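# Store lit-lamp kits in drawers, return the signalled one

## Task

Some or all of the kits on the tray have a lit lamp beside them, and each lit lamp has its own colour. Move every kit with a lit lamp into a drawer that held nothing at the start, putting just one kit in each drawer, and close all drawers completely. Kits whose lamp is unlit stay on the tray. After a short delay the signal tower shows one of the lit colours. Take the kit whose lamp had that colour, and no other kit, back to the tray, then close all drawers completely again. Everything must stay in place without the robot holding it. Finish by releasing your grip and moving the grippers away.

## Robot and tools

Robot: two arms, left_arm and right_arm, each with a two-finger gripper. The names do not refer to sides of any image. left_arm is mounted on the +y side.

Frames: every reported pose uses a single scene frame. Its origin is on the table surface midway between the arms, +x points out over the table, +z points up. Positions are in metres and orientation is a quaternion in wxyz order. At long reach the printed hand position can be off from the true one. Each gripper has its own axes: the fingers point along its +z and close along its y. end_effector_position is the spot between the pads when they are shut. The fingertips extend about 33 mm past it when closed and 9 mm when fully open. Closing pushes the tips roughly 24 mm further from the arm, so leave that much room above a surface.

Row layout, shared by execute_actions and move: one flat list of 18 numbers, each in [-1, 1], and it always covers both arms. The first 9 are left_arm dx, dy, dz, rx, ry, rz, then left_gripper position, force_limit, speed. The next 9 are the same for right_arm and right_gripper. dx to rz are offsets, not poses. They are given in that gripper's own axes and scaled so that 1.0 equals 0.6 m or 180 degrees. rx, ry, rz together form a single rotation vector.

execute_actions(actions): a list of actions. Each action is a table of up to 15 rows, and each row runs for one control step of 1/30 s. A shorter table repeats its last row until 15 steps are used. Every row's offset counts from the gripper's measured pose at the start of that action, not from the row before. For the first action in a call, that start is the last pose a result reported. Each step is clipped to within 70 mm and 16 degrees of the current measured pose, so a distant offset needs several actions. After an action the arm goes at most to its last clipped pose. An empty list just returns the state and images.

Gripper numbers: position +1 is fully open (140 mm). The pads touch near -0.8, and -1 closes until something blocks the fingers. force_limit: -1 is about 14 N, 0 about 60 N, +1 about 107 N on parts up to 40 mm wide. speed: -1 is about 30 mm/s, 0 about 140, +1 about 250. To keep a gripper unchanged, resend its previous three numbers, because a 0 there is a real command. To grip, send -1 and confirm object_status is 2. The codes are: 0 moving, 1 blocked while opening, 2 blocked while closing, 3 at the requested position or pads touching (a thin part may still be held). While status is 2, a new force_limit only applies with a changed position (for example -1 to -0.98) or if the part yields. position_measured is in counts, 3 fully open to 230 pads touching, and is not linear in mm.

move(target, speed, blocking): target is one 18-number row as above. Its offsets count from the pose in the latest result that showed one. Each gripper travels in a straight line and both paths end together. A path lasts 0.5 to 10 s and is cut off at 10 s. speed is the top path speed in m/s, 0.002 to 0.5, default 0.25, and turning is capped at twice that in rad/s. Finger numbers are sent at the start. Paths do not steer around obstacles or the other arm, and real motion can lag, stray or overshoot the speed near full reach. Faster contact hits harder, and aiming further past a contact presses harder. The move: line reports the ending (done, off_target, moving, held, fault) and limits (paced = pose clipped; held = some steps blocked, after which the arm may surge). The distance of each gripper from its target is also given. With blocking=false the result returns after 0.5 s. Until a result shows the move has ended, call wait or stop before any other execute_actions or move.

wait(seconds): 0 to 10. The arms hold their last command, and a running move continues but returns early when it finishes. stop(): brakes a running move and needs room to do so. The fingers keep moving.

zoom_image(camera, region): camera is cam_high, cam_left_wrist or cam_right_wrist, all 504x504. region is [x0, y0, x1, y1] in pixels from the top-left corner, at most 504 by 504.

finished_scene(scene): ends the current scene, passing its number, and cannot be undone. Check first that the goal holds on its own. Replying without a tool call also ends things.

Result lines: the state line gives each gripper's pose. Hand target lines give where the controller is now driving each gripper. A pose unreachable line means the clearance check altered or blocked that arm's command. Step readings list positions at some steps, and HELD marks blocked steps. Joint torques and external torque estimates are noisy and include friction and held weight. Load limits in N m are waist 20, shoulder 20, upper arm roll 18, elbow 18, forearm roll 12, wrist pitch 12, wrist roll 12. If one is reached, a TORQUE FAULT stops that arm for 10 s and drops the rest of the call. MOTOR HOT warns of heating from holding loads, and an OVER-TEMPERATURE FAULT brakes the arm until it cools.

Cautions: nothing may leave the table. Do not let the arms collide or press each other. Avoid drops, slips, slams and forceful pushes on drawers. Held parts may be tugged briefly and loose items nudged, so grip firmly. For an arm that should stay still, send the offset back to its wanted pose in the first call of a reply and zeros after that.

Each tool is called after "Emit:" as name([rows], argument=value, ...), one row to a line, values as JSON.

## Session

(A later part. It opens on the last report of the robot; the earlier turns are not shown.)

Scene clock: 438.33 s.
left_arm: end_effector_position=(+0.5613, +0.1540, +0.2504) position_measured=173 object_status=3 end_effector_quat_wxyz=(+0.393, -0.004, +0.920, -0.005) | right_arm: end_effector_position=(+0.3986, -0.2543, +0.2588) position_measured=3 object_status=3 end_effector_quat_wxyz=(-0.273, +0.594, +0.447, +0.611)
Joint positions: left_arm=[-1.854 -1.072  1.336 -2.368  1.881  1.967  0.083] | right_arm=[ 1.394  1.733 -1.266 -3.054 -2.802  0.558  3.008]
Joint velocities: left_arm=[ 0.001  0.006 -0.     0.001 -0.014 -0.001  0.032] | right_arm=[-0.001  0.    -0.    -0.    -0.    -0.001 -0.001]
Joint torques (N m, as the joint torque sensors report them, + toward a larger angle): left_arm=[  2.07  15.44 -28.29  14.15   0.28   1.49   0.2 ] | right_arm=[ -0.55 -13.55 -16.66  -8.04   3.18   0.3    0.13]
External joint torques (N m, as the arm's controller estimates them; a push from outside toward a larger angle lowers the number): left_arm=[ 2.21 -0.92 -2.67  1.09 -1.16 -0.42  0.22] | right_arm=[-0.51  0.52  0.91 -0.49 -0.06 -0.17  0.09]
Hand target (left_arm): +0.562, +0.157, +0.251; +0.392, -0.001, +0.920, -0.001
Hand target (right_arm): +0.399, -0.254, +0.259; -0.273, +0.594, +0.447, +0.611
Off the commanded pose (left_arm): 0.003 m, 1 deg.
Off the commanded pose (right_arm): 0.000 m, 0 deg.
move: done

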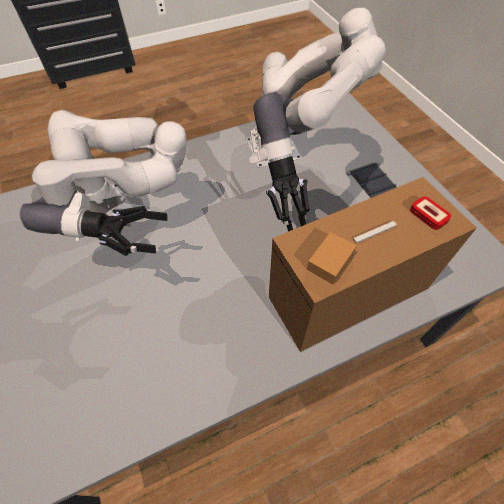

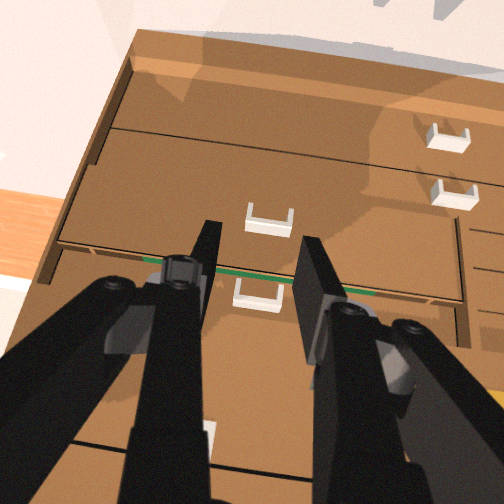

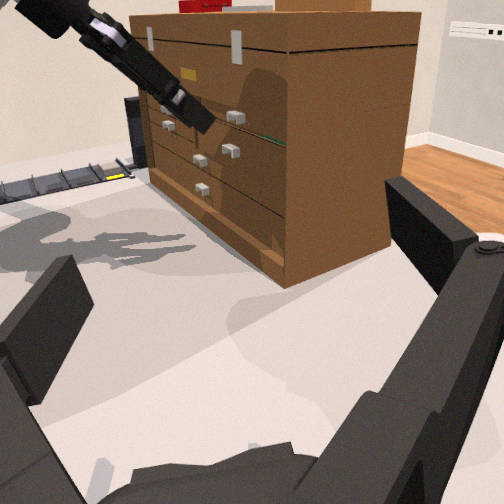

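Emit:
move(target=[0.058,0.003,0.062,0,0,0,-1,0,0,0,0,0,0,0,0,1,0,0], speed=0.1)

Emit:
move(target=[-0.058,0,0.06,0,0,0,-1,0,0,0,0,0,0,0,0,1,0,0], speed=0.04)

Emit:
move(target=[0.04,0,-0.045,0,0,0,-1,0,0,0,0,0,0,0,0,1,0,0], speed=0.1)

Emit:
zoom_image(camera="cam_right_wrist", region=[150,50,300,200])

Scene clock: 441.53 s.
left_arm: end_effector_position=(+0.5647, +0.1576, +0.2002) position_measured=233 object_status=3 end_effector_quat_wxyz=(+0.392, -0.001, +0.920, -0.001) | right_arm: end_effector_position=(+0.3986, -0.2543, +0.2588) position_measured=3 object_status=3 end_effector_quat_wxyz=(-0.273, +0.594, +0.447, +0.611)
Joint positions: left_arm=[-1.888 -1.096  1.45  -2.388  1.998  1.99   0.027] | right_arm=[ 1.394  1.733 -1.266 -3.054 -2.802  0.558  3.008]
Joint velocities: left_arm=[-0.001 -0.007  0.002 -0.001  0.012 -0.001 -0.029] | right_arm=[-0.001  0.001 -0.     0.002 -0.     0.001  0.002]
Joint torques (N m, as the joint torque sensors report them, + toward a larger angle): left_arm=[ -1.76  15.17 -26.57   8.96   2.34   2.01  -0.11] | right_arm=[ -0.45 -13.59 -16.63  -8.24   3.2    0.3    0.14]
External joint torques (N m, as the arm's controller estimates them; a push from outside toward a larger angle lowers the number): left_arm=[-1.85 -2.67 -0.49 -2.44  0.98  0.25 -0.09] | right_arm=[-0.44  0.48  0.93 -0.75 -0.04 -0.17  0.1 ]
Hand target (left_arm): +0.564, +0.155, +0.199; +0.393, -0.004, +0.919, -0.005
Hand target (right_arm): +0.399, -0.254, +0.259; -0.273, +0.594, +0.447, +0.611
Off the commanded pose (left_arm): 0.003 m, 1 deg.
Off the commanded pose (right_arm): 0.000 m, 0 deg.
move: done

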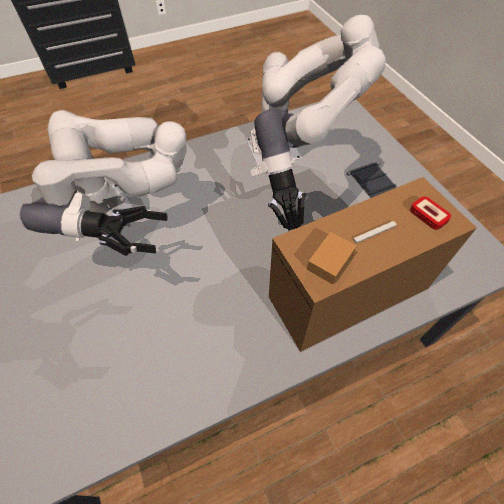

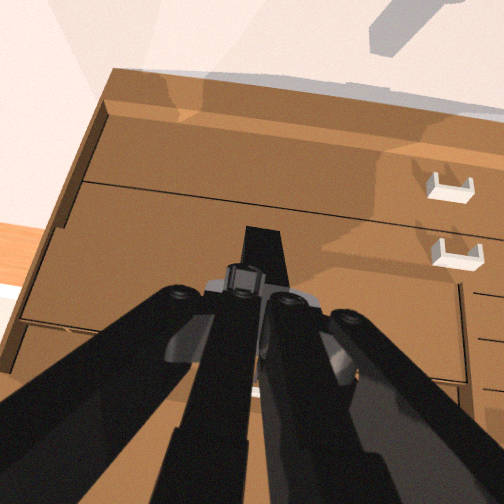

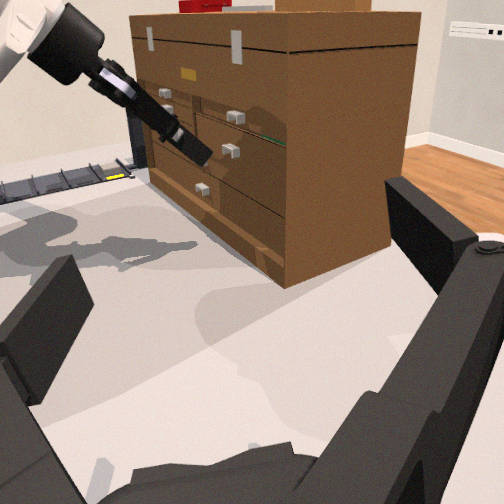

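Scene clock: 443.07 s.
left_arm: end_effector_position=(+0.6077, +0.1570, +0.1926) position_measured=233 object_status=3 end_effector_quat_wxyz=(+0.386, -0.004, +0.922, -0.001) | right_arm: end_effector_position=(+0.3986, -0.2543, +0.2588) position_measured=3 object_status=3 end_effector_quat_wxyz=(-0.273, +0.594, +0.447, +0.611)
Joint positions: left_arm=[-1.979 -1.106  1.53  -2.251  2.001  2.025  0.079] | right_arm=[ 1.394  1.733 -1.266 -3.054 -2.802  0.558  3.008]
Joint velocities: left_arm=[-0.001 -0.     0.003  0.002 -0.002  0.001  0.021] | right_arm=[-0.     0.     0.001  0.     0.     0.001  0.001]
Joint torques (N m, as the joint torque sensors report them, + toward a larger angle): left_arm=[  0.28  20.15 -30.67  17.06   2.66   2.92   0.34] | right_arm=[ -0.51 -13.76 -16.57  -8.23   3.2    0.31   0.15]
External joint torques (N m, as the arm's controller estimates them; a push from outside toward a larger angle lowers the number): left_arm=[ 0.26 -1.56 -2.84  6.18  1.38  1.03  0.36] | right_arm=[-0.49  0.29  0.98 -0.73 -0.04 -0.16  0.11]
Hand target (left_arm): +0.614, +0.157, +0.200; +0.392, -0.001, +0.920, -0.001
Hand target (right_arm): +0.399, -0.254, +0.259; -0.273, +0.594, +0.447, +0.611
Off the commanded pose (left_arm): 0.011 m, 1 deg.
Off the commanded pose (right_arm): 0.000 m, 0 deg.
move: off_target (left_arm)

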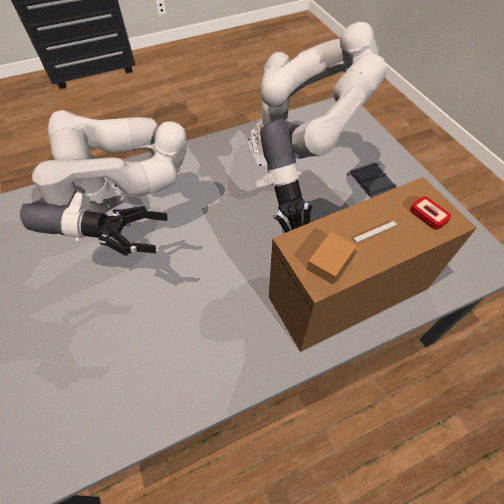

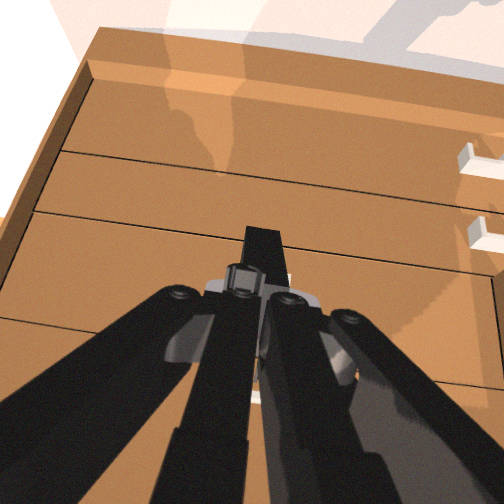

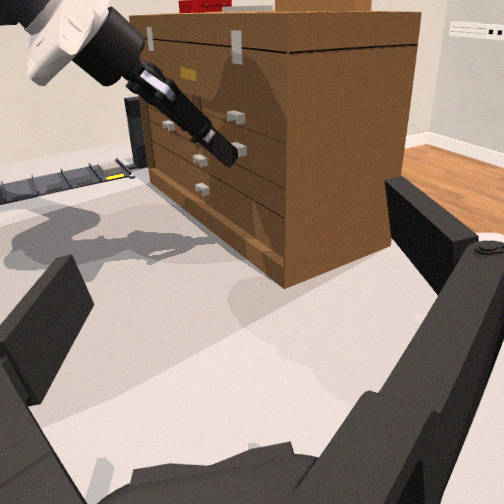

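Scene clock: 443.90 s.
left_arm: end_effector_position=(+0.5731, +0.1554, +0.1957) position_measured=233 object_status=3 end_effector_quat_wxyz=(+0.388, +0.002, +0.922, -0.000) | right_arm: end_effector_position=(+0.3986, -0.2543, +0.2588) position_measured=3 object_status=3 end_effector_quat_wxyz=(-0.273, +0.594, +0.447, +0.611)
Joint positions: left_arm=[-1.914 -1.095  1.474 -2.356  1.994  2.     0.045] | right_arm=[ 1.394  1.733 -1.266 -3.054 -2.802  0.558  3.008]
Joint velocities: left_arm=[ 0.002  0.002 -0.001 -0.002  0.    -0.012 -0.022] | right_arm=[ 0.     0.    -0.    -0.    -0.     0.001  0.002]
Joint torques (N m, as the joint torque sensors report them, + toward a larger angle): left_arm=[  2.29  17.18 -29.41   9.38   0.13   1.39  -0.22] | right_arm=[ -0.42 -13.51 -16.59  -8.24   3.2    0.32   0.1 ]
External joint torques (N m, as the arm's controller estimates them; a push from outside toward a larger angle lowers the number): left_arm=[ 2.39 -1.59 -2.8  -1.85 -1.21 -0.44 -0.2 ] | right_arm=[-0.38  0.54  0.97 -0.72 -0.04 -0.15  0.06]
Hand target (left_arm): +0.572, +0.157, +0.195; +0.386, -0.004, +0.922, -0.001
Hand target (right_arm): +0.399, -0.254, +0.259; -0.273, +0.594, +0.447, +0.611
Off the commanded pose (left_arm): 0.002 m, 1 deg.
Off the commanded pose (right_arm): 0.000 m, 0 deg.
move: done

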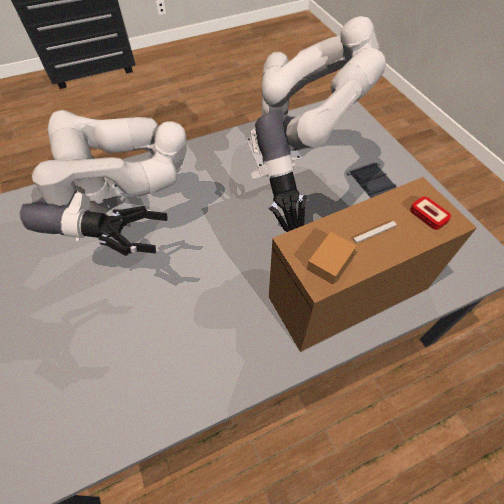

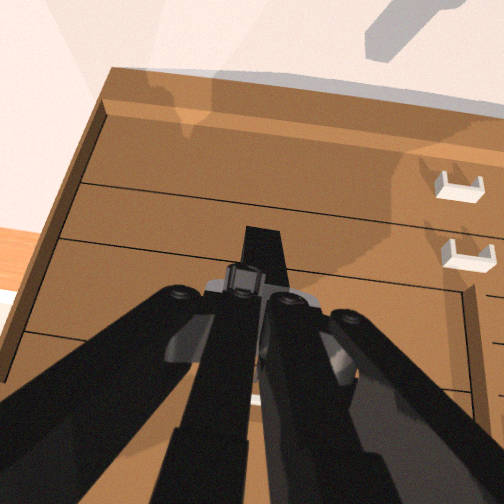

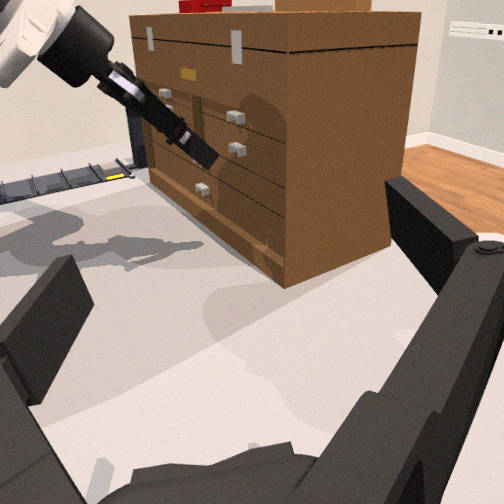

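Region (150, 50, 300, 200) of cam_right_wrist's 504x504 image, scaled by 3.360, with more detail than that image has.

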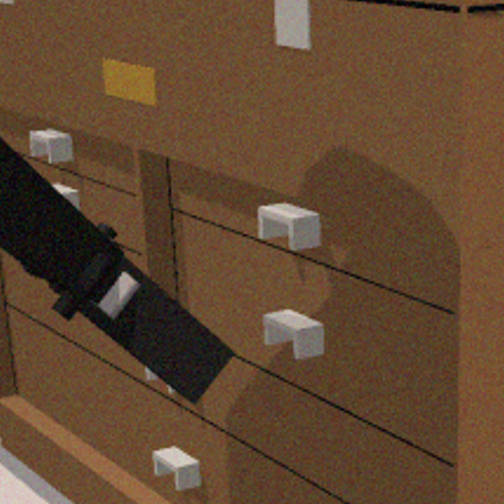

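Emit:
move(target=[0.097,0.215,0.092,0,0,0,-0.17,0,0,0,0,0,0,0,0,1,0,0], speed=0.15)

Emit:
move(target=[-0.04,0,0.045,0,0,0,-0.17,0,0,0,0,0,0,0,0,1,0,0], speed=0.05)

Emit:
zoom_image(camera="cam_right_wrist", region=[140,100,260,220])

Scene clock: 448.37 s.
left_arm: end_effector_position=(+0.5733, +0.2890, +0.1125) position_measured=150 object_status=3 end_effector_quat_wxyz=(+0.385, -0.001, +0.923, +0.004) | right_arm: end_effector_position=(+0.3986, -0.2543, +0.2588) position_measured=3 object_status=3 end_effector_quat_wxyz=(-0.273, +0.594, +0.447, +0.611)
Joint positions: left_arm=[-1.618 -1.165  1.657 -2.461  2.228  2.206  0.116] | right_arm=[ 1.394  1.733 -1.266 -3.054 -2.802  0.558  3.008]
Joint velocities: left_arm=[-0.001  0.001  0.001  0.     0.001  0.013  0.015] | right_arm=[ 0.    -0.002 -0.001  0.     0.001  0.     0.001]
Joint torques (N m, as the joint torque sensors report them, + toward a larger angle): left_arm=[  1.27  17.97 -26.27   5.47   1.74   2.4    0.23] | right_arm=[ -0.48 -13.74 -16.66  -8.13   3.19   0.32   0.17]
External joint torques (N m, as the arm's controller estimates them; a push from outside toward a larger angle lowers the number): left_arm=[ 1.31 -0.99 -0.23 -1.56  0.94  0.47  0.25] | right_arm=[-0.47  0.36  0.93 -0.62 -0.06 -0.15  0.13]
Hand target (left_arm): +0.573, +0.288, +0.112; +0.386, +0.004, +0.922, +0.005
Hand target (right_arm): +0.399, -0.254, +0.259; -0.273, +0.594, +0.447, +0.611
Off the commanded pose (left_arm): 0.006 m, 1 deg.
Off the commanded pose (right_arm): 0.000 m, 0 deg.
move: off_target (left_arm)

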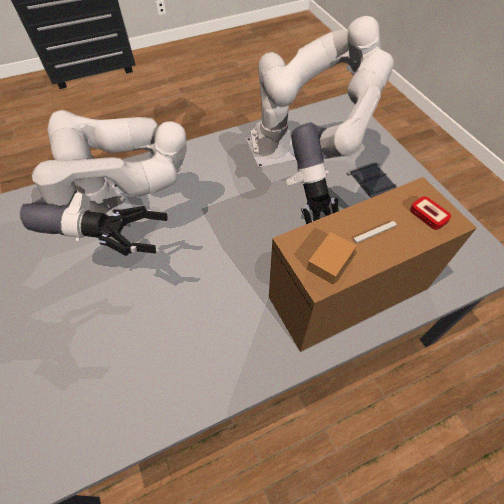

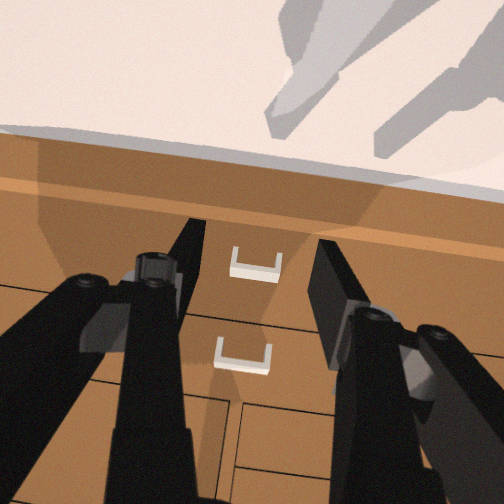

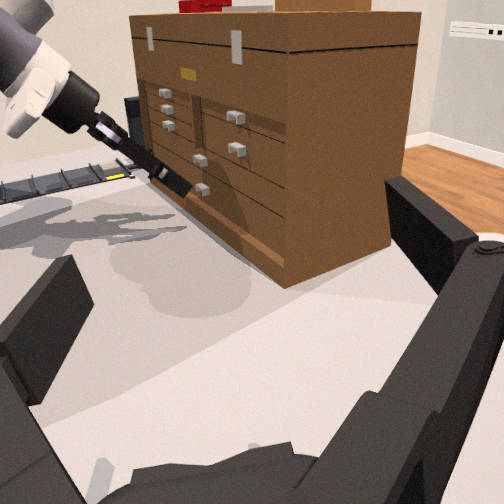

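Scene clock: 449.37 s.
left_arm: end_effector_position=(+0.6088, +0.2904, +0.1111) position_measured=150 object_status=3 end_effector_quat_wxyz=(+0.387, -0.006, +0.922, +0.005) | right_arm: end_effector_position=(+0.3986, -0.2543, +0.2588) position_measured=3 object_status=3 end_effector_quat_wxyz=(-0.273, +0.594, +0.447, +0.611)
Joint positions: left_arm=[-1.7   -1.182  1.694 -2.349  2.221  2.219  0.142] | right_arm=[ 1.394  1.733 -1.266 -3.054 -2.802  0.558  3.008]
Joint velocities: left_arm=[-0.007 -0.001  0.003  0.003 -0.005  0.005  0.016] | right_arm=[-0.001  0.001 -0.001  0.     0.    -0.     0.   ]
Joint torques (N m, as the joint torque sensors report them, + toward a larger angle): left_arm=[ -2.02  18.94 -27.18   9.21  -0.16   2.64   0.29] | right_arm=[ -0.38 -13.63 -16.54  -8.16   3.23   0.33   0.13]
External joint torques (N m, as the arm's controller estimates them; a push from outside toward a larger angle lowers the number): left_arm=[-1.94 -2.73  0.38  2.27 -0.94  0.64  0.31] | right_arm=[-0.35  0.46  1.04 -0.67 -0.02 -0.13  0.09]
Hand target (left_arm): +0.609, +0.289, +0.110; +0.385, -0.002, +0.923, +0.004
Hand target (right_arm): +0.399, -0.254, +0.259; -0.273, +0.594, +0.447, +0.611
Off the commanded pose (left_arm): 0.001 m, 1 deg.
Off the commanded pose (right_arm): 0.000 m, 0 deg.
move: done

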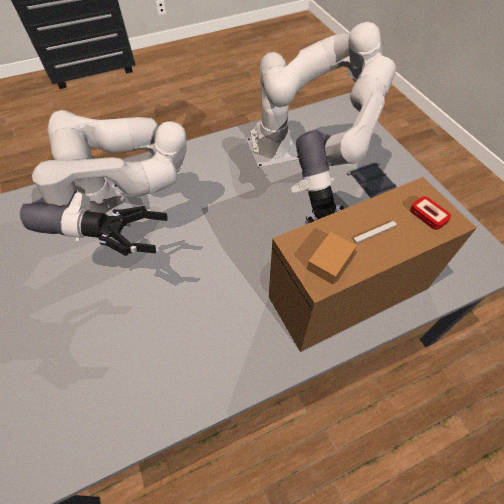

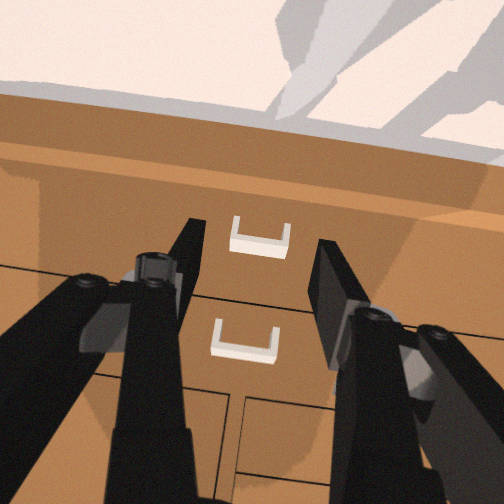

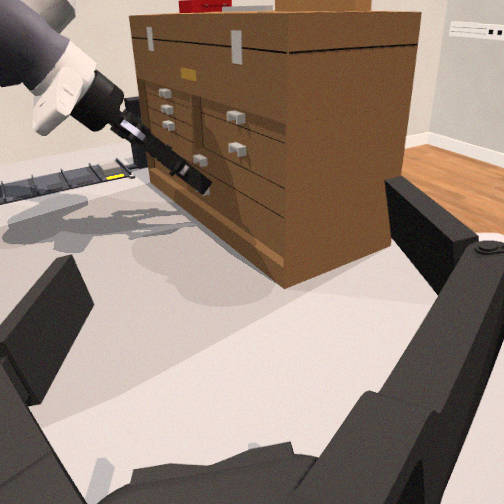

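Region (140, 100, 260, 220) of cam_right_wrist's 504x504 image, scaled by 4.200, with more detail than that image has.

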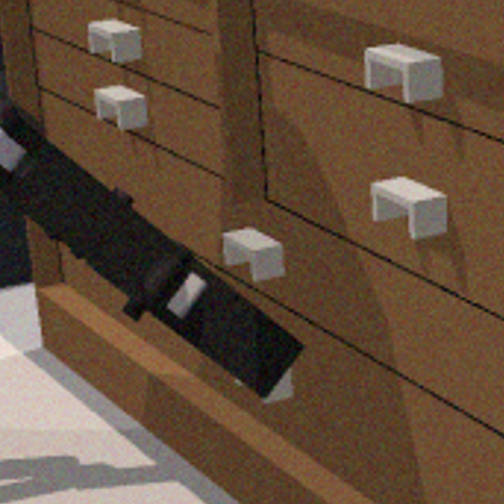

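Emit:
move(target=[0.008,-0.003,0.016,0,0,0,-0.17,0,0,0,0,0,0,0,0,1,0,0], speed=0.03)

Emit:
move(target=[0,0,0,0,0,0,-0.98,0.4,0,0,0,0,0,0,0,1,0,0])

Scene clock: 451.80 s.
left_arm: end_effector_position=(+0.6094, +0.2872, +0.1008) position_measured=150 object_status=3 end_effector_quat_wxyz=(+0.385, -0.003, +0.923, +0.004) | right_arm: end_effector_position=(+0.3986, -0.2543, +0.2588) position_measured=3 object_status=3 end_effector_quat_wxyz=(-0.273, +0.594, +0.447, +0.611)
Joint positions: left_arm=[-1.719 -1.194  1.716 -2.34   2.239  2.22   0.137] | right_arm=[ 1.394  1.733 -1.266 -3.054 -2.802  0.558  3.008]
Joint velocities: left_arm=[-0.001 -0.001 -0.     0.     0.008 -0.001 -0.014] | right_arm=[-0.     0.    -0.     0.001  0.001 -0.     0.001]
Joint torques (N m, as the joint torque sensors report them, + toward a larger angle): left_arm=[ -1.85  19.08 -27.69   9.73   2.17   1.82   0.08] | right_arm=[ -0.41 -13.69 -16.61  -8.5    3.21   0.32   0.17]
External joint torques (N m, as the arm's controller estimates them; a push from outside toward a larger angle lowers the number): left_arm=[-1.92 -3.16  0.06  3.05  1.38 -0.15  0.09] | right_arm=[-0.44  0.39  0.97 -1.07 -0.03 -0.14  0.13]
Hand target (left_arm): +0.612, +0.289, +0.101; +0.387, -0.006, +0.922, +0.005
Hand target (right_arm): +0.399, -0.254, +0.259; -0.273, +0.594, +0.447, +0.611
Off the commanded pose (left_arm): 0.003 m, 0 deg.
Off the commanded pose (right_arm): 0.000 m, 0 deg.
move: done

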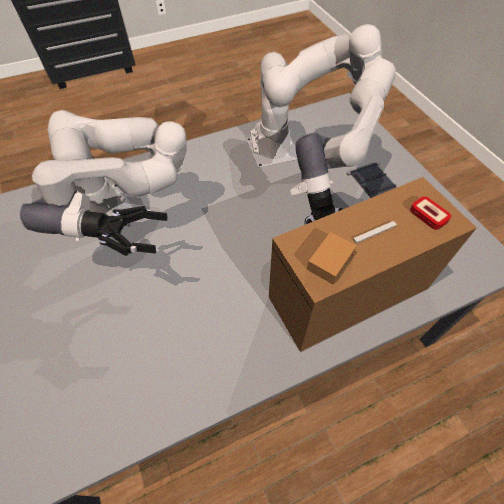

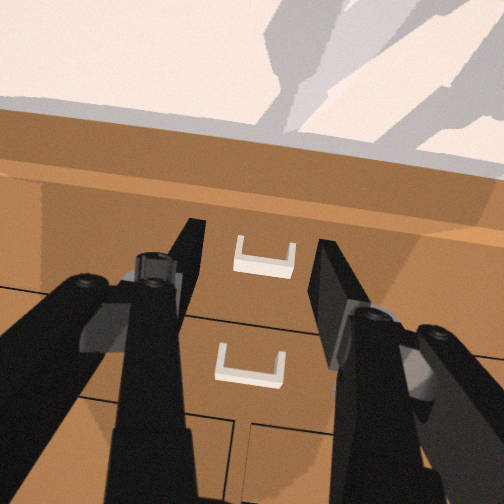

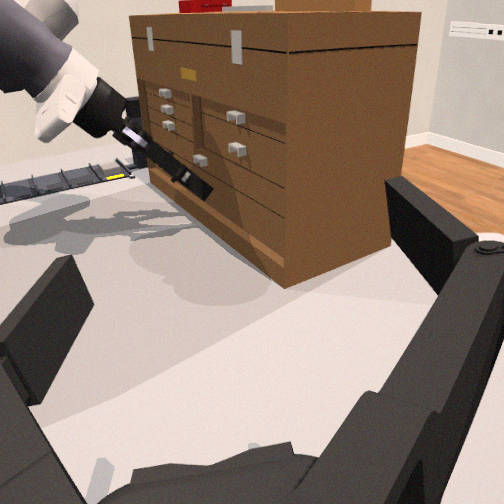

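Scene clock: 452.30 s.
left_arm: end_effector_position=(+0.6092, +0.2901, +0.0992) position_measured=195 object_status=2 end_effector_quat_wxyz=(+0.384, -0.005, +0.923, +0.007) | right_arm: end_effector_position=(+0.3986, -0.2543, +0.2588) position_measured=3 object_status=3 end_effector_quat_wxyz=(-0.273, +0.594, +0.447, +0.611)
Joint positions: left_arm=[-1.717 -1.194  1.717 -2.341  2.239  2.215  0.137] | right_arm=[ 1.394  1.733 -1.266 -3.054 -2.802  0.558  3.008]
Joint velocities: left_arm=[ 0.002 -0.001 -0.     0.001 -0.     0.001 -0.001] | right_arm=[-0.001 -0.001  0.     0.001  0.    -0.001  0.001]
Joint torques (N m, as the joint torque sensors report them, + toward a larger angle): left_arm=[ -0.63  19.58 -29.41   6.16   0.79   2.55   0.2 ] | right_arm=[ -0.21 -13.68 -16.83  -8.08   3.19   0.33   0.15]
External joint torques (N m, as the arm's controller estimates them; a push from outside toward a larger angle lowers the number): left_arm=[-0.88 -2.57 -1.88 -0.55  0.01  0.6   0.22] | right_arm=[-0.24  0.41  0.72 -0.65 -0.04 -0.13  0.11]
Hand target (left_arm): +0.609, +0.287, +0.101; +0.385, -0.003, +0.923, +0.004
Hand target (right_arm): +0.399, -0.254, +0.259; -0.273, +0.594, +0.447, +0.611
Off the commanded pose (left_arm): 0.003 m, 0 deg.
Off the commanded pose (right_arm): 0.000 m, 0 deg.
move: done

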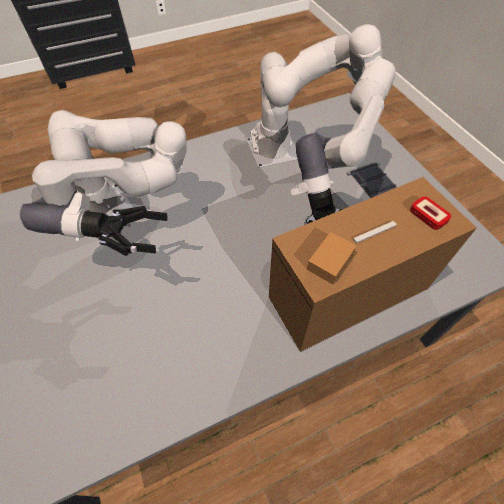

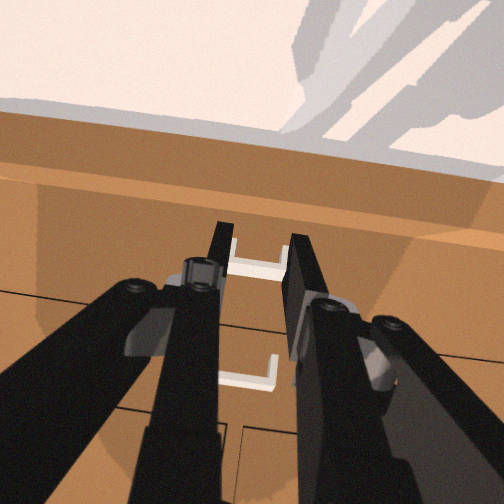

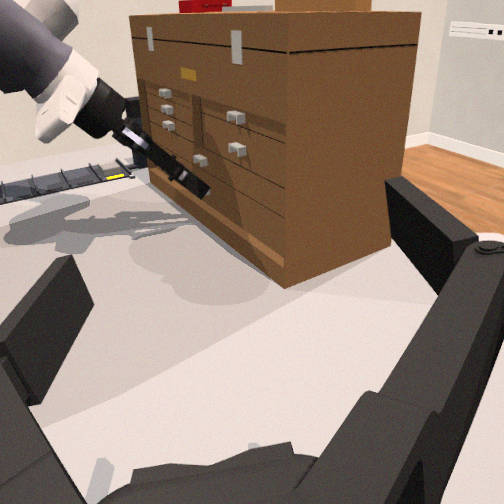

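Emit:
move(target=[0.155,-0.006,-0.163,0,0,0,-0.98,0.4,0,0,0,0,0,0,0,1,0,0], speed=0.07)

Emit:
move(target=[0,0,0,0,0,0,-0.17,0,0,0,0,0,0,0,0,1,0,0])

Emit:
move(target=[-0.1,0,-0.2,0,0,0,-0.17,0,0,0,0,0,0,0,0,1,0,0], speed=0.2)

Scene clock: 456.37 s.
left_arm: end_effector_position=(+0.4703, +0.2847, +0.0965) position_measured=195 object_status=2 end_effector_quat_wxyz=(+0.375, -0.004, +0.927, +0.005) | right_arm: end_effector_position=(+0.3986, -0.2543, +0.2588) position_measured=3 object_status=3 end_effector_quat_wxyz=(-0.273, +0.594, +0.447, +0.611)
Joint positions: left_arm=[-1.409 -1.139  1.584 -2.759  2.269  2.151  0.012] | right_arm=[ 1.394  1.733 -1.266 -3.054 -2.802  0.558  3.008]
Joint velocities: left_arm=[ 0.002 -0.    -0.003 -0.005  0.    -0.002 -0.01 ] | right_arm=[ 0.001 -0.001  0.001  0.     0.    -0.001  0.001]
Joint torques (N m, as the joint torque sensors report them, + toward a larger angle): left_arm=[  3.8   11.41 -28.96   6.01   3.26   1.25   0.06] | right_arm=[ -0.38 -13.79 -16.69  -8.26   3.2    0.32   0.15]
External joint torques (N m, as the arm's controller estimates them; a push from outside toward a larger angle lowers the number): left_arm=[ 3.84 -1.65 -7.83 -0.3   2.33 -0.55  0.09] | right_arm=[-0.37  0.31  0.86 -0.74 -0.04 -0.14  0.11]
Hand target (left_arm): +0.475, +0.287, +0.103; +0.383, -0.004, +0.924, +0.008
Hand target (right_arm): +0.399, -0.254, +0.259; -0.273, +0.594, +0.447, +0.611
Off the commanded pose (left_arm): 0.007 m, 1 deg.
Off the commanded pose (right_arm): 0.000 m, 0 deg.
move: off_target (left_arm)

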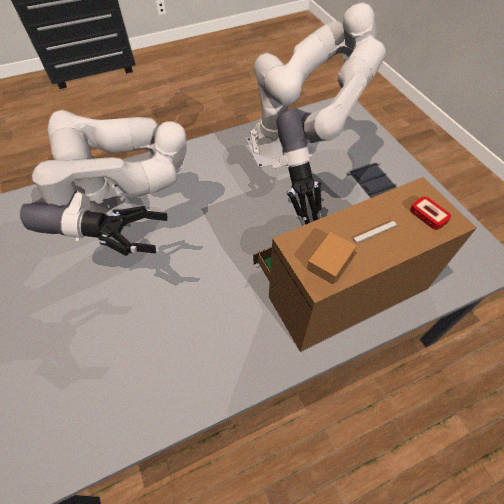

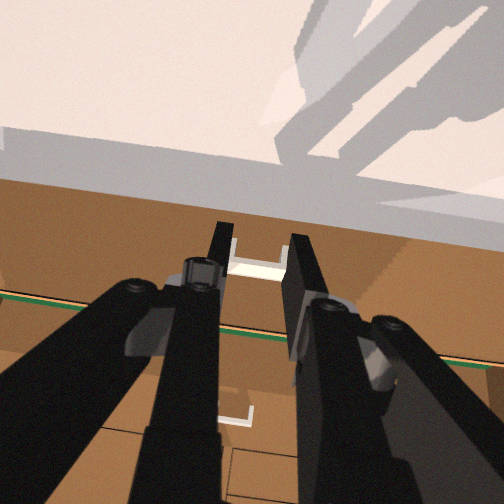

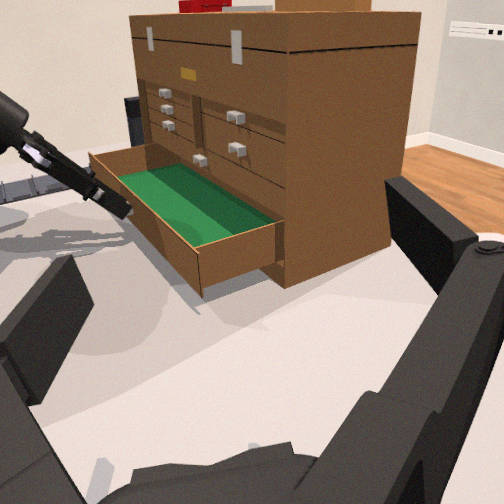

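Scene clock: 456.87 s.
left_arm: end_effector_position=(+0.4698, +0.2844, +0.0961) position_measured=150 object_status=3 end_effector_quat_wxyz=(+0.374, -0.004, +0.927, +0.004) | right_arm: end_effector_position=(+0.3986, -0.2543, +0.2588) position_measured=3 object_status=3 end_effector_quat_wxyz=(-0.273, +0.594, +0.447, +0.611)
Joint positions: left_arm=[-1.409 -1.139  1.585 -2.759  2.269  2.152  0.011] | right_arm=[ 1.394  1.733 -1.266 -3.054 -2.802  0.558  3.008]
Joint velocities: left_arm=[ 0.    -0.002 -0.    -0.001 -0.001 -0.     0.001] | right_arm=[-0.002  0.     0.001 -0.    -0.     0.001  0.001]
Joint torques (N m, as the joint torque sensors report them, + toward a larger angle): left_arm=[  0.67  12.22 -22.62   6.71   0.79   1.88   0.15] | right_arm=[ -0.43 -13.59 -16.8   -8.29   3.2    0.31   0.18]
External joint torques (N m, as the arm's controller estimates them; a push from outside toward a larger angle lowers the number): left_arm=[ 0.86 -0.81 -1.48  0.63 -0.13  0.05  0.17] | right_arm=[-0.35  0.51  0.75 -0.8  -0.04 -0.16  0.14]
Hand target (left_arm): +0.470, +0.285, +0.097; +0.375, -0.004, +0.927, +0.005
Hand target (right_arm): +0.399, -0.254, +0.259; -0.273, +0.594, +0.447, +0.611
Off the commanded pose (left_arm): 0.001 m, 0 deg.
Off the commanded pose (right_arm): 0.000 m, 0 deg.
move: done

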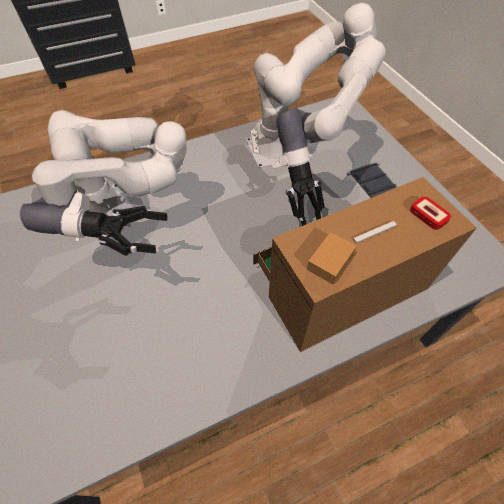

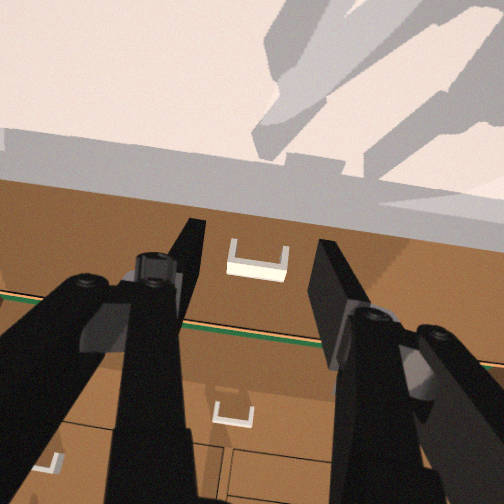

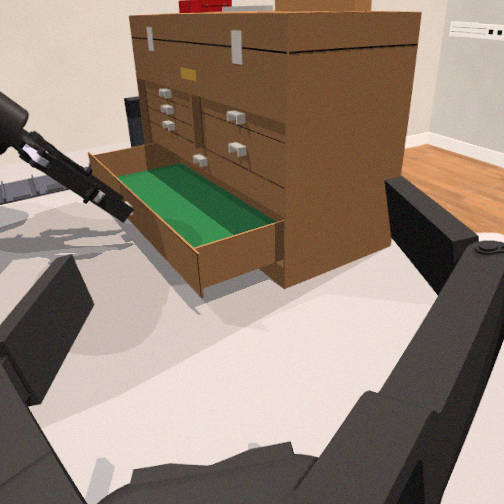

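Scene clock: 458.33 s.
left_arm: end_effector_position=(+0.4315, +0.2839, +0.2264) position_measured=150 object_status=3 end_effector_quat_wxyz=(+0.374, -0.010, +0.927, -0.000) | right_arm: end_effector_position=(+0.3986, -0.2543, +0.2588) position_measured=3 object_status=3 end_effector_quat_wxyz=(-0.273, +0.594, +0.447, +0.611)
Joint positions: left_arm=[-1.14  -1.195  1.079 -2.854  1.764  2.111  0.233] | right_arm=[ 1.394  1.733 -1.266 -3.054 -2.802  0.558  3.008]
Joint velocities: left_arm=[ 0.001  0.    -0.001 -0.002 -0.005 -0.001  0.034] | right_arm=[ 0.    -0.     0.     0.     0.001 -0.     0.001]
Joint torques (N m, as the joint torque sensors report them, + toward a larger angle): left_arm=[  2.54   8.99 -19.32  12.96  -0.04   1.85   0.24] | right_arm=[ -0.66 -13.67 -16.54  -8.21   3.22   0.29   0.15]
External joint torques (N m, as the arm's controller estimates them; a push from outside toward a larger angle lowers the number): left_arm=[ 2.55  0.45 -1.66 -1.41 -1.12 -0.34  0.26] | right_arm=[-0.72  0.41  1.   -0.77 -0.01 -0.17  0.11]
Hand target (left_arm): +0.430, +0.285, +0.225; +0.372, -0.005, +0.928, +0.004
Hand target (right_arm): +0.399, -0.254, +0.259; -0.273, +0.594, +0.447, +0.611
Off the commanded pose (left_arm): 0.003 m, 1 deg.
Off the commanded pose (right_arm): 0.000 m, 0 deg.
move: done

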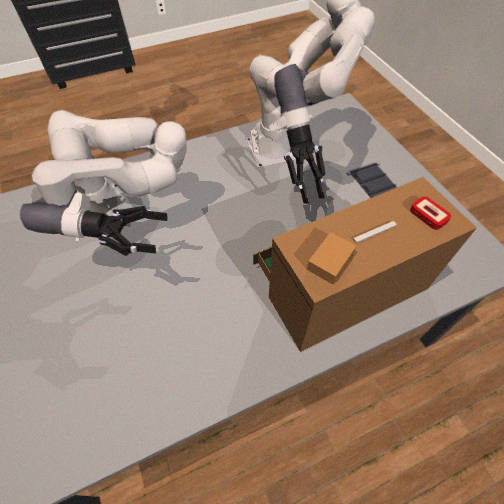

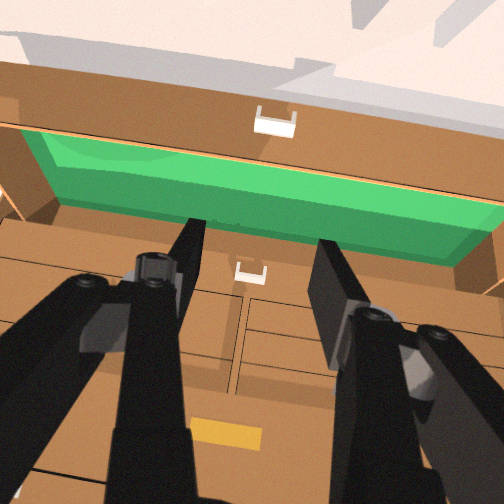

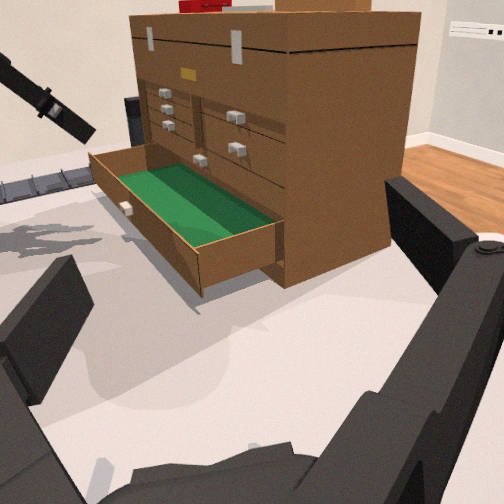

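Emit:
move(target=[-0.11,0.675,0.055,-0.2,0.2,-0.471,-0.24,0,0,0,0,0,0,0,0,1,0,0], speed=0.3)

Emit:
move(target=[0,-0.055,0.265,0,0,0,-0.24,0,0,0,0,0,0,0,0,1,0,0], speed=0.15)

Scene clock: 463.97 s.
left_arm: end_effector_position=(+0.4954, +0.6896, +0.2395) position_measured=159 object_status=3 end_effector_quat_wxyz=(+0.016, +0.710, -0.703, -0.019) | right_arm: end_effector_position=(+0.3986, -0.2543, +0.2588) position_measured=3 object_status=3 end_effector_quat_wxyz=(-0.273, +0.594, +0.447, +0.611)
Joint positions: left_arm=[-1.485 -0.921  1.624 -1.537  0.924  1.542  0.001] | right_arm=[ 1.394  1.733 -1.266 -3.054 -2.802  0.558  3.008]
Joint velocities: left_arm=[-0.001 -0.001  0.001  0.003  0.001 -0.014 -0.006] | right_arm=[-0.001  0.001 -0.     0.     0.001  0.001  0.   ]
Joint torques (N m, as the joint torque sensors report them, + toward a larger angle): left_arm=[ -0.42  33.48 -25.33  15.65  -0.36   1.97  -0.14] | right_arm=[ -0.48 -13.58 -16.62  -7.95   3.21   0.28   0.11]
External joint torques (N m, as the arm's controller estimates them; a push from outside toward a larger angle lowers the number): left_arm=[-0.6  -0.92 -0.9   1.23 -1.18 -0.39 -0.14] | right_arm=[-0.51  0.49  0.94 -0.46 -0.04 -0.19  0.07]
Hand target (left_arm): +0.494, +0.689, +0.240; +0.019, +0.712, -0.701, -0.020
Hand target (right_arm): +0.399, -0.254, +0.259; -0.273, +0.594, +0.447, +0.611
Off the commanded pose (left_arm): 0.006 m, 1 deg.
Off the commanded pose (right_arm): 0.000 m, 0 deg.
move: off_target (left_arm)

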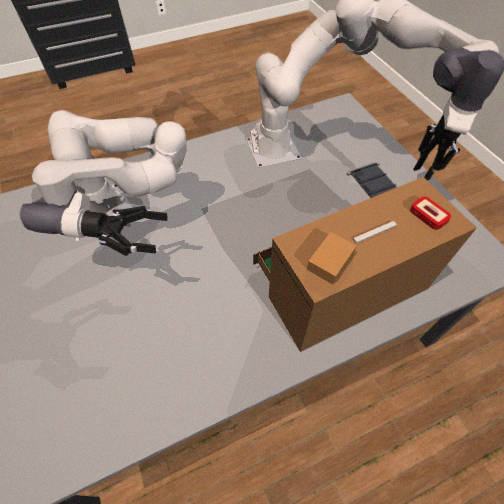

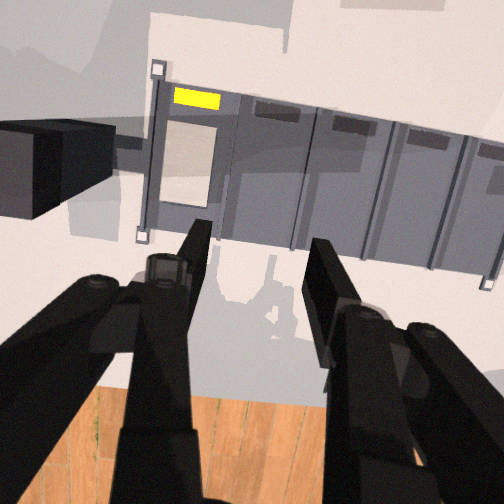

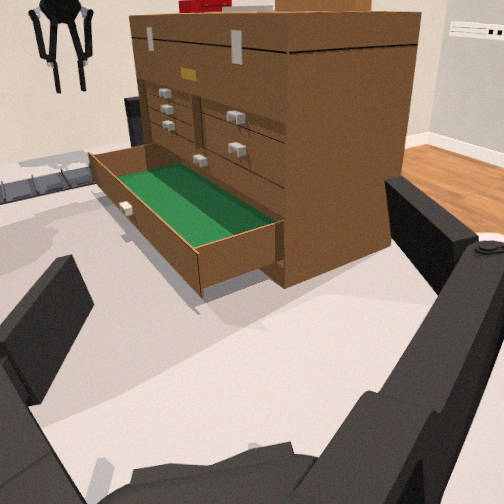

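Scene clock: 465.63 s.
left_arm: end_effector_position=(+0.5196, +0.6878, +0.0791) position_measured=159 object_status=3 end_effector_quat_wxyz=(+0.019, +0.708, -0.706, -0.019) | right_arm: end_effector_position=(+0.3986, -0.2543, +0.2588) position_measured=3 object_status=3 end_effector_quat_wxyz=(-0.273, +0.594, +0.447, +0.611)
Joint positions: left_arm=[-1.574 -1.092  1.827 -1.621  1.087  1.768 -0.065] | right_arm=[ 1.394  1.733 -1.266 -3.054 -2.802  0.558  3.008]
Joint velocities: left_arm=[ 0.    -0.     0.001  0.     0.001  0.01  -0.01 ] | right_arm=[-0.    -0.002  0.001 -0.001 -0.001 -0.    -0.001]
Joint torques (N m, as the joint torque sensors report them, + toward a larger angle): left_arm=[ -0.83  37.16 -27.53  12.26   1.65   2.79  -0.01] | right_arm=[ -0.26 -13.6  -16.63  -8.22   3.22   0.31   0.13]
External joint torques (N m, as the arm's controller estimates them; a push from outside toward a larger angle lowers the number): left_arm=[-0.9  -2.09 -0.54  0.02  0.88  0.43 -0.02] | right_arm=[-0.28  0.53  0.95 -0.74 -0.02 -0.16  0.09]
Hand target (left_arm): +0.521, +0.689, +0.079; +0.015, +0.710, -0.704, -0.019
Hand target (right_arm): +0.399, -0.254, +0.259; -0.273, +0.594, +0.447, +0.611
Off the commanded pose (left_arm): 0.003 m, 0 deg.
Off the commanded pose (right_arm): 0.000 m, 0 deg.
move: done

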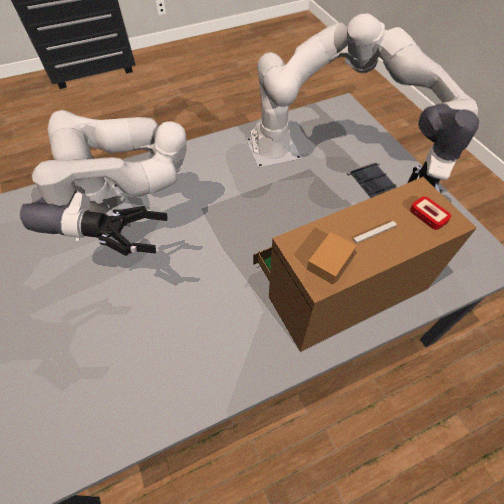

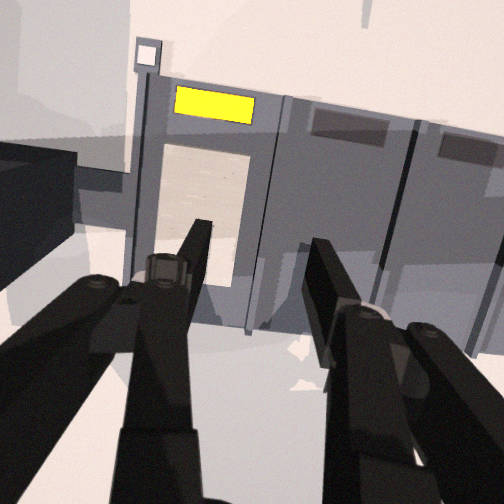

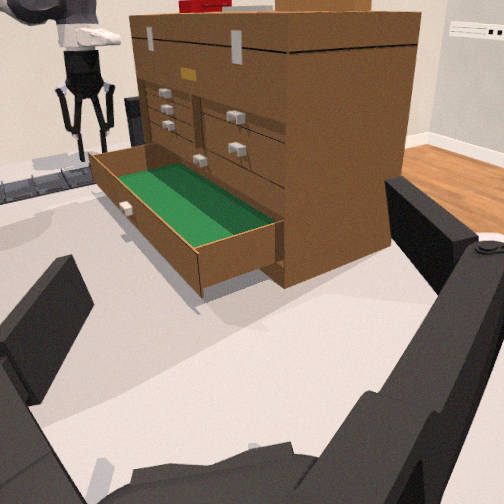

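Emit:
move(target=[0.008,-0.047,0,0,0,0,-0.17,0,0,0,0,0,0,0,0,1,0,0], speed=0.06)

Scene clock: 467.27 s.
left_arm: end_effector_position=(+0.5490, +0.6821, +0.0795) position_measured=150 object_status=3 end_effector_quat_wxyz=(+0.016, +0.709, -0.704, -0.017) | right_arm: end_effector_position=(+0.3986, -0.2543, +0.2588) position_measured=3 object_status=3 end_effector_quat_wxyz=(-0.273, +0.594, +0.447, +0.611)
Joint positions: left_arm=[-1.67  -1.117  1.853 -1.515  1.087  1.751 -0.063] | right_arm=[ 1.394  1.733 -1.266 -3.054 -2.802  0.558  3.008]
Joint velocities: left_arm=[-0.002 -0.002  0.007  0.014  0.001 -0.012  0.007] | right_arm=[ 0.001 -0.    -0.001 -0.     0.    -0.     0.001]
Joint torques (N m, as the joint torque sensors report them, + toward a larger angle): left_arm=[ -1.1   37.69 -25.86  12.17   0.39   1.83   0.3 ] | right_arm=[ -0.52 -13.73 -16.66  -8.12   3.2    0.3    0.13]
External joint torques (N m, as the arm's controller estimates them; a push from outside toward a larger angle lowers the number): left_arm=[-0.85 -4.19  0.75  0.27 -0.37 -0.55  0.3 ] | right_arm=[-0.55  0.35  0.93 -0.67 -0.05 -0.16  0.09]
Hand target (left_arm): +0.548, +0.682, +0.078; +0.019, +0.708, -0.706, -0.018
Hand target (right_arm): +0.399, -0.254, +0.259; -0.273, +0.594, +0.447, +0.611
Off the commanded pose (left_arm): 0.002 m, 0 deg.
Off the commanded pose (right_arm): 0.000 m, 0 deg.
move: done

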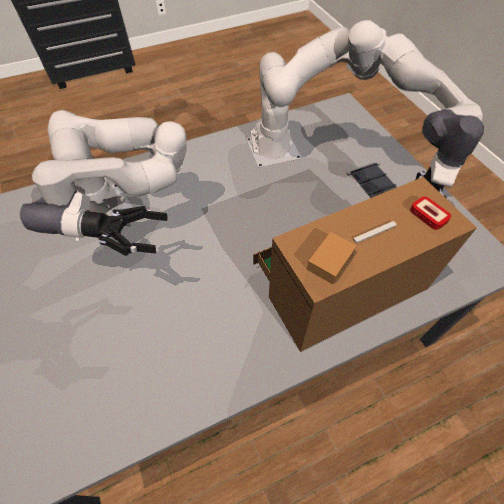

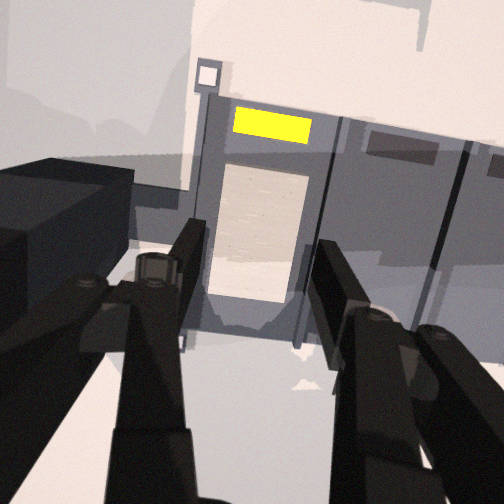

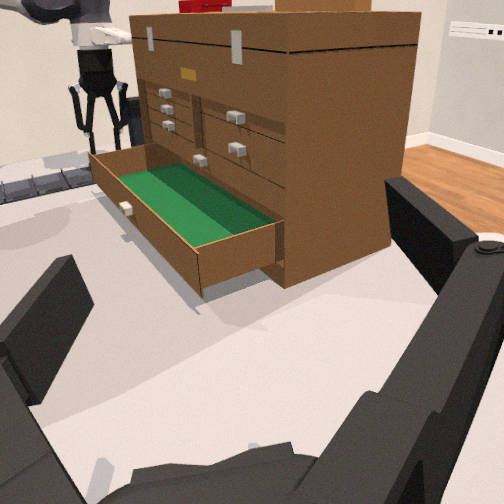

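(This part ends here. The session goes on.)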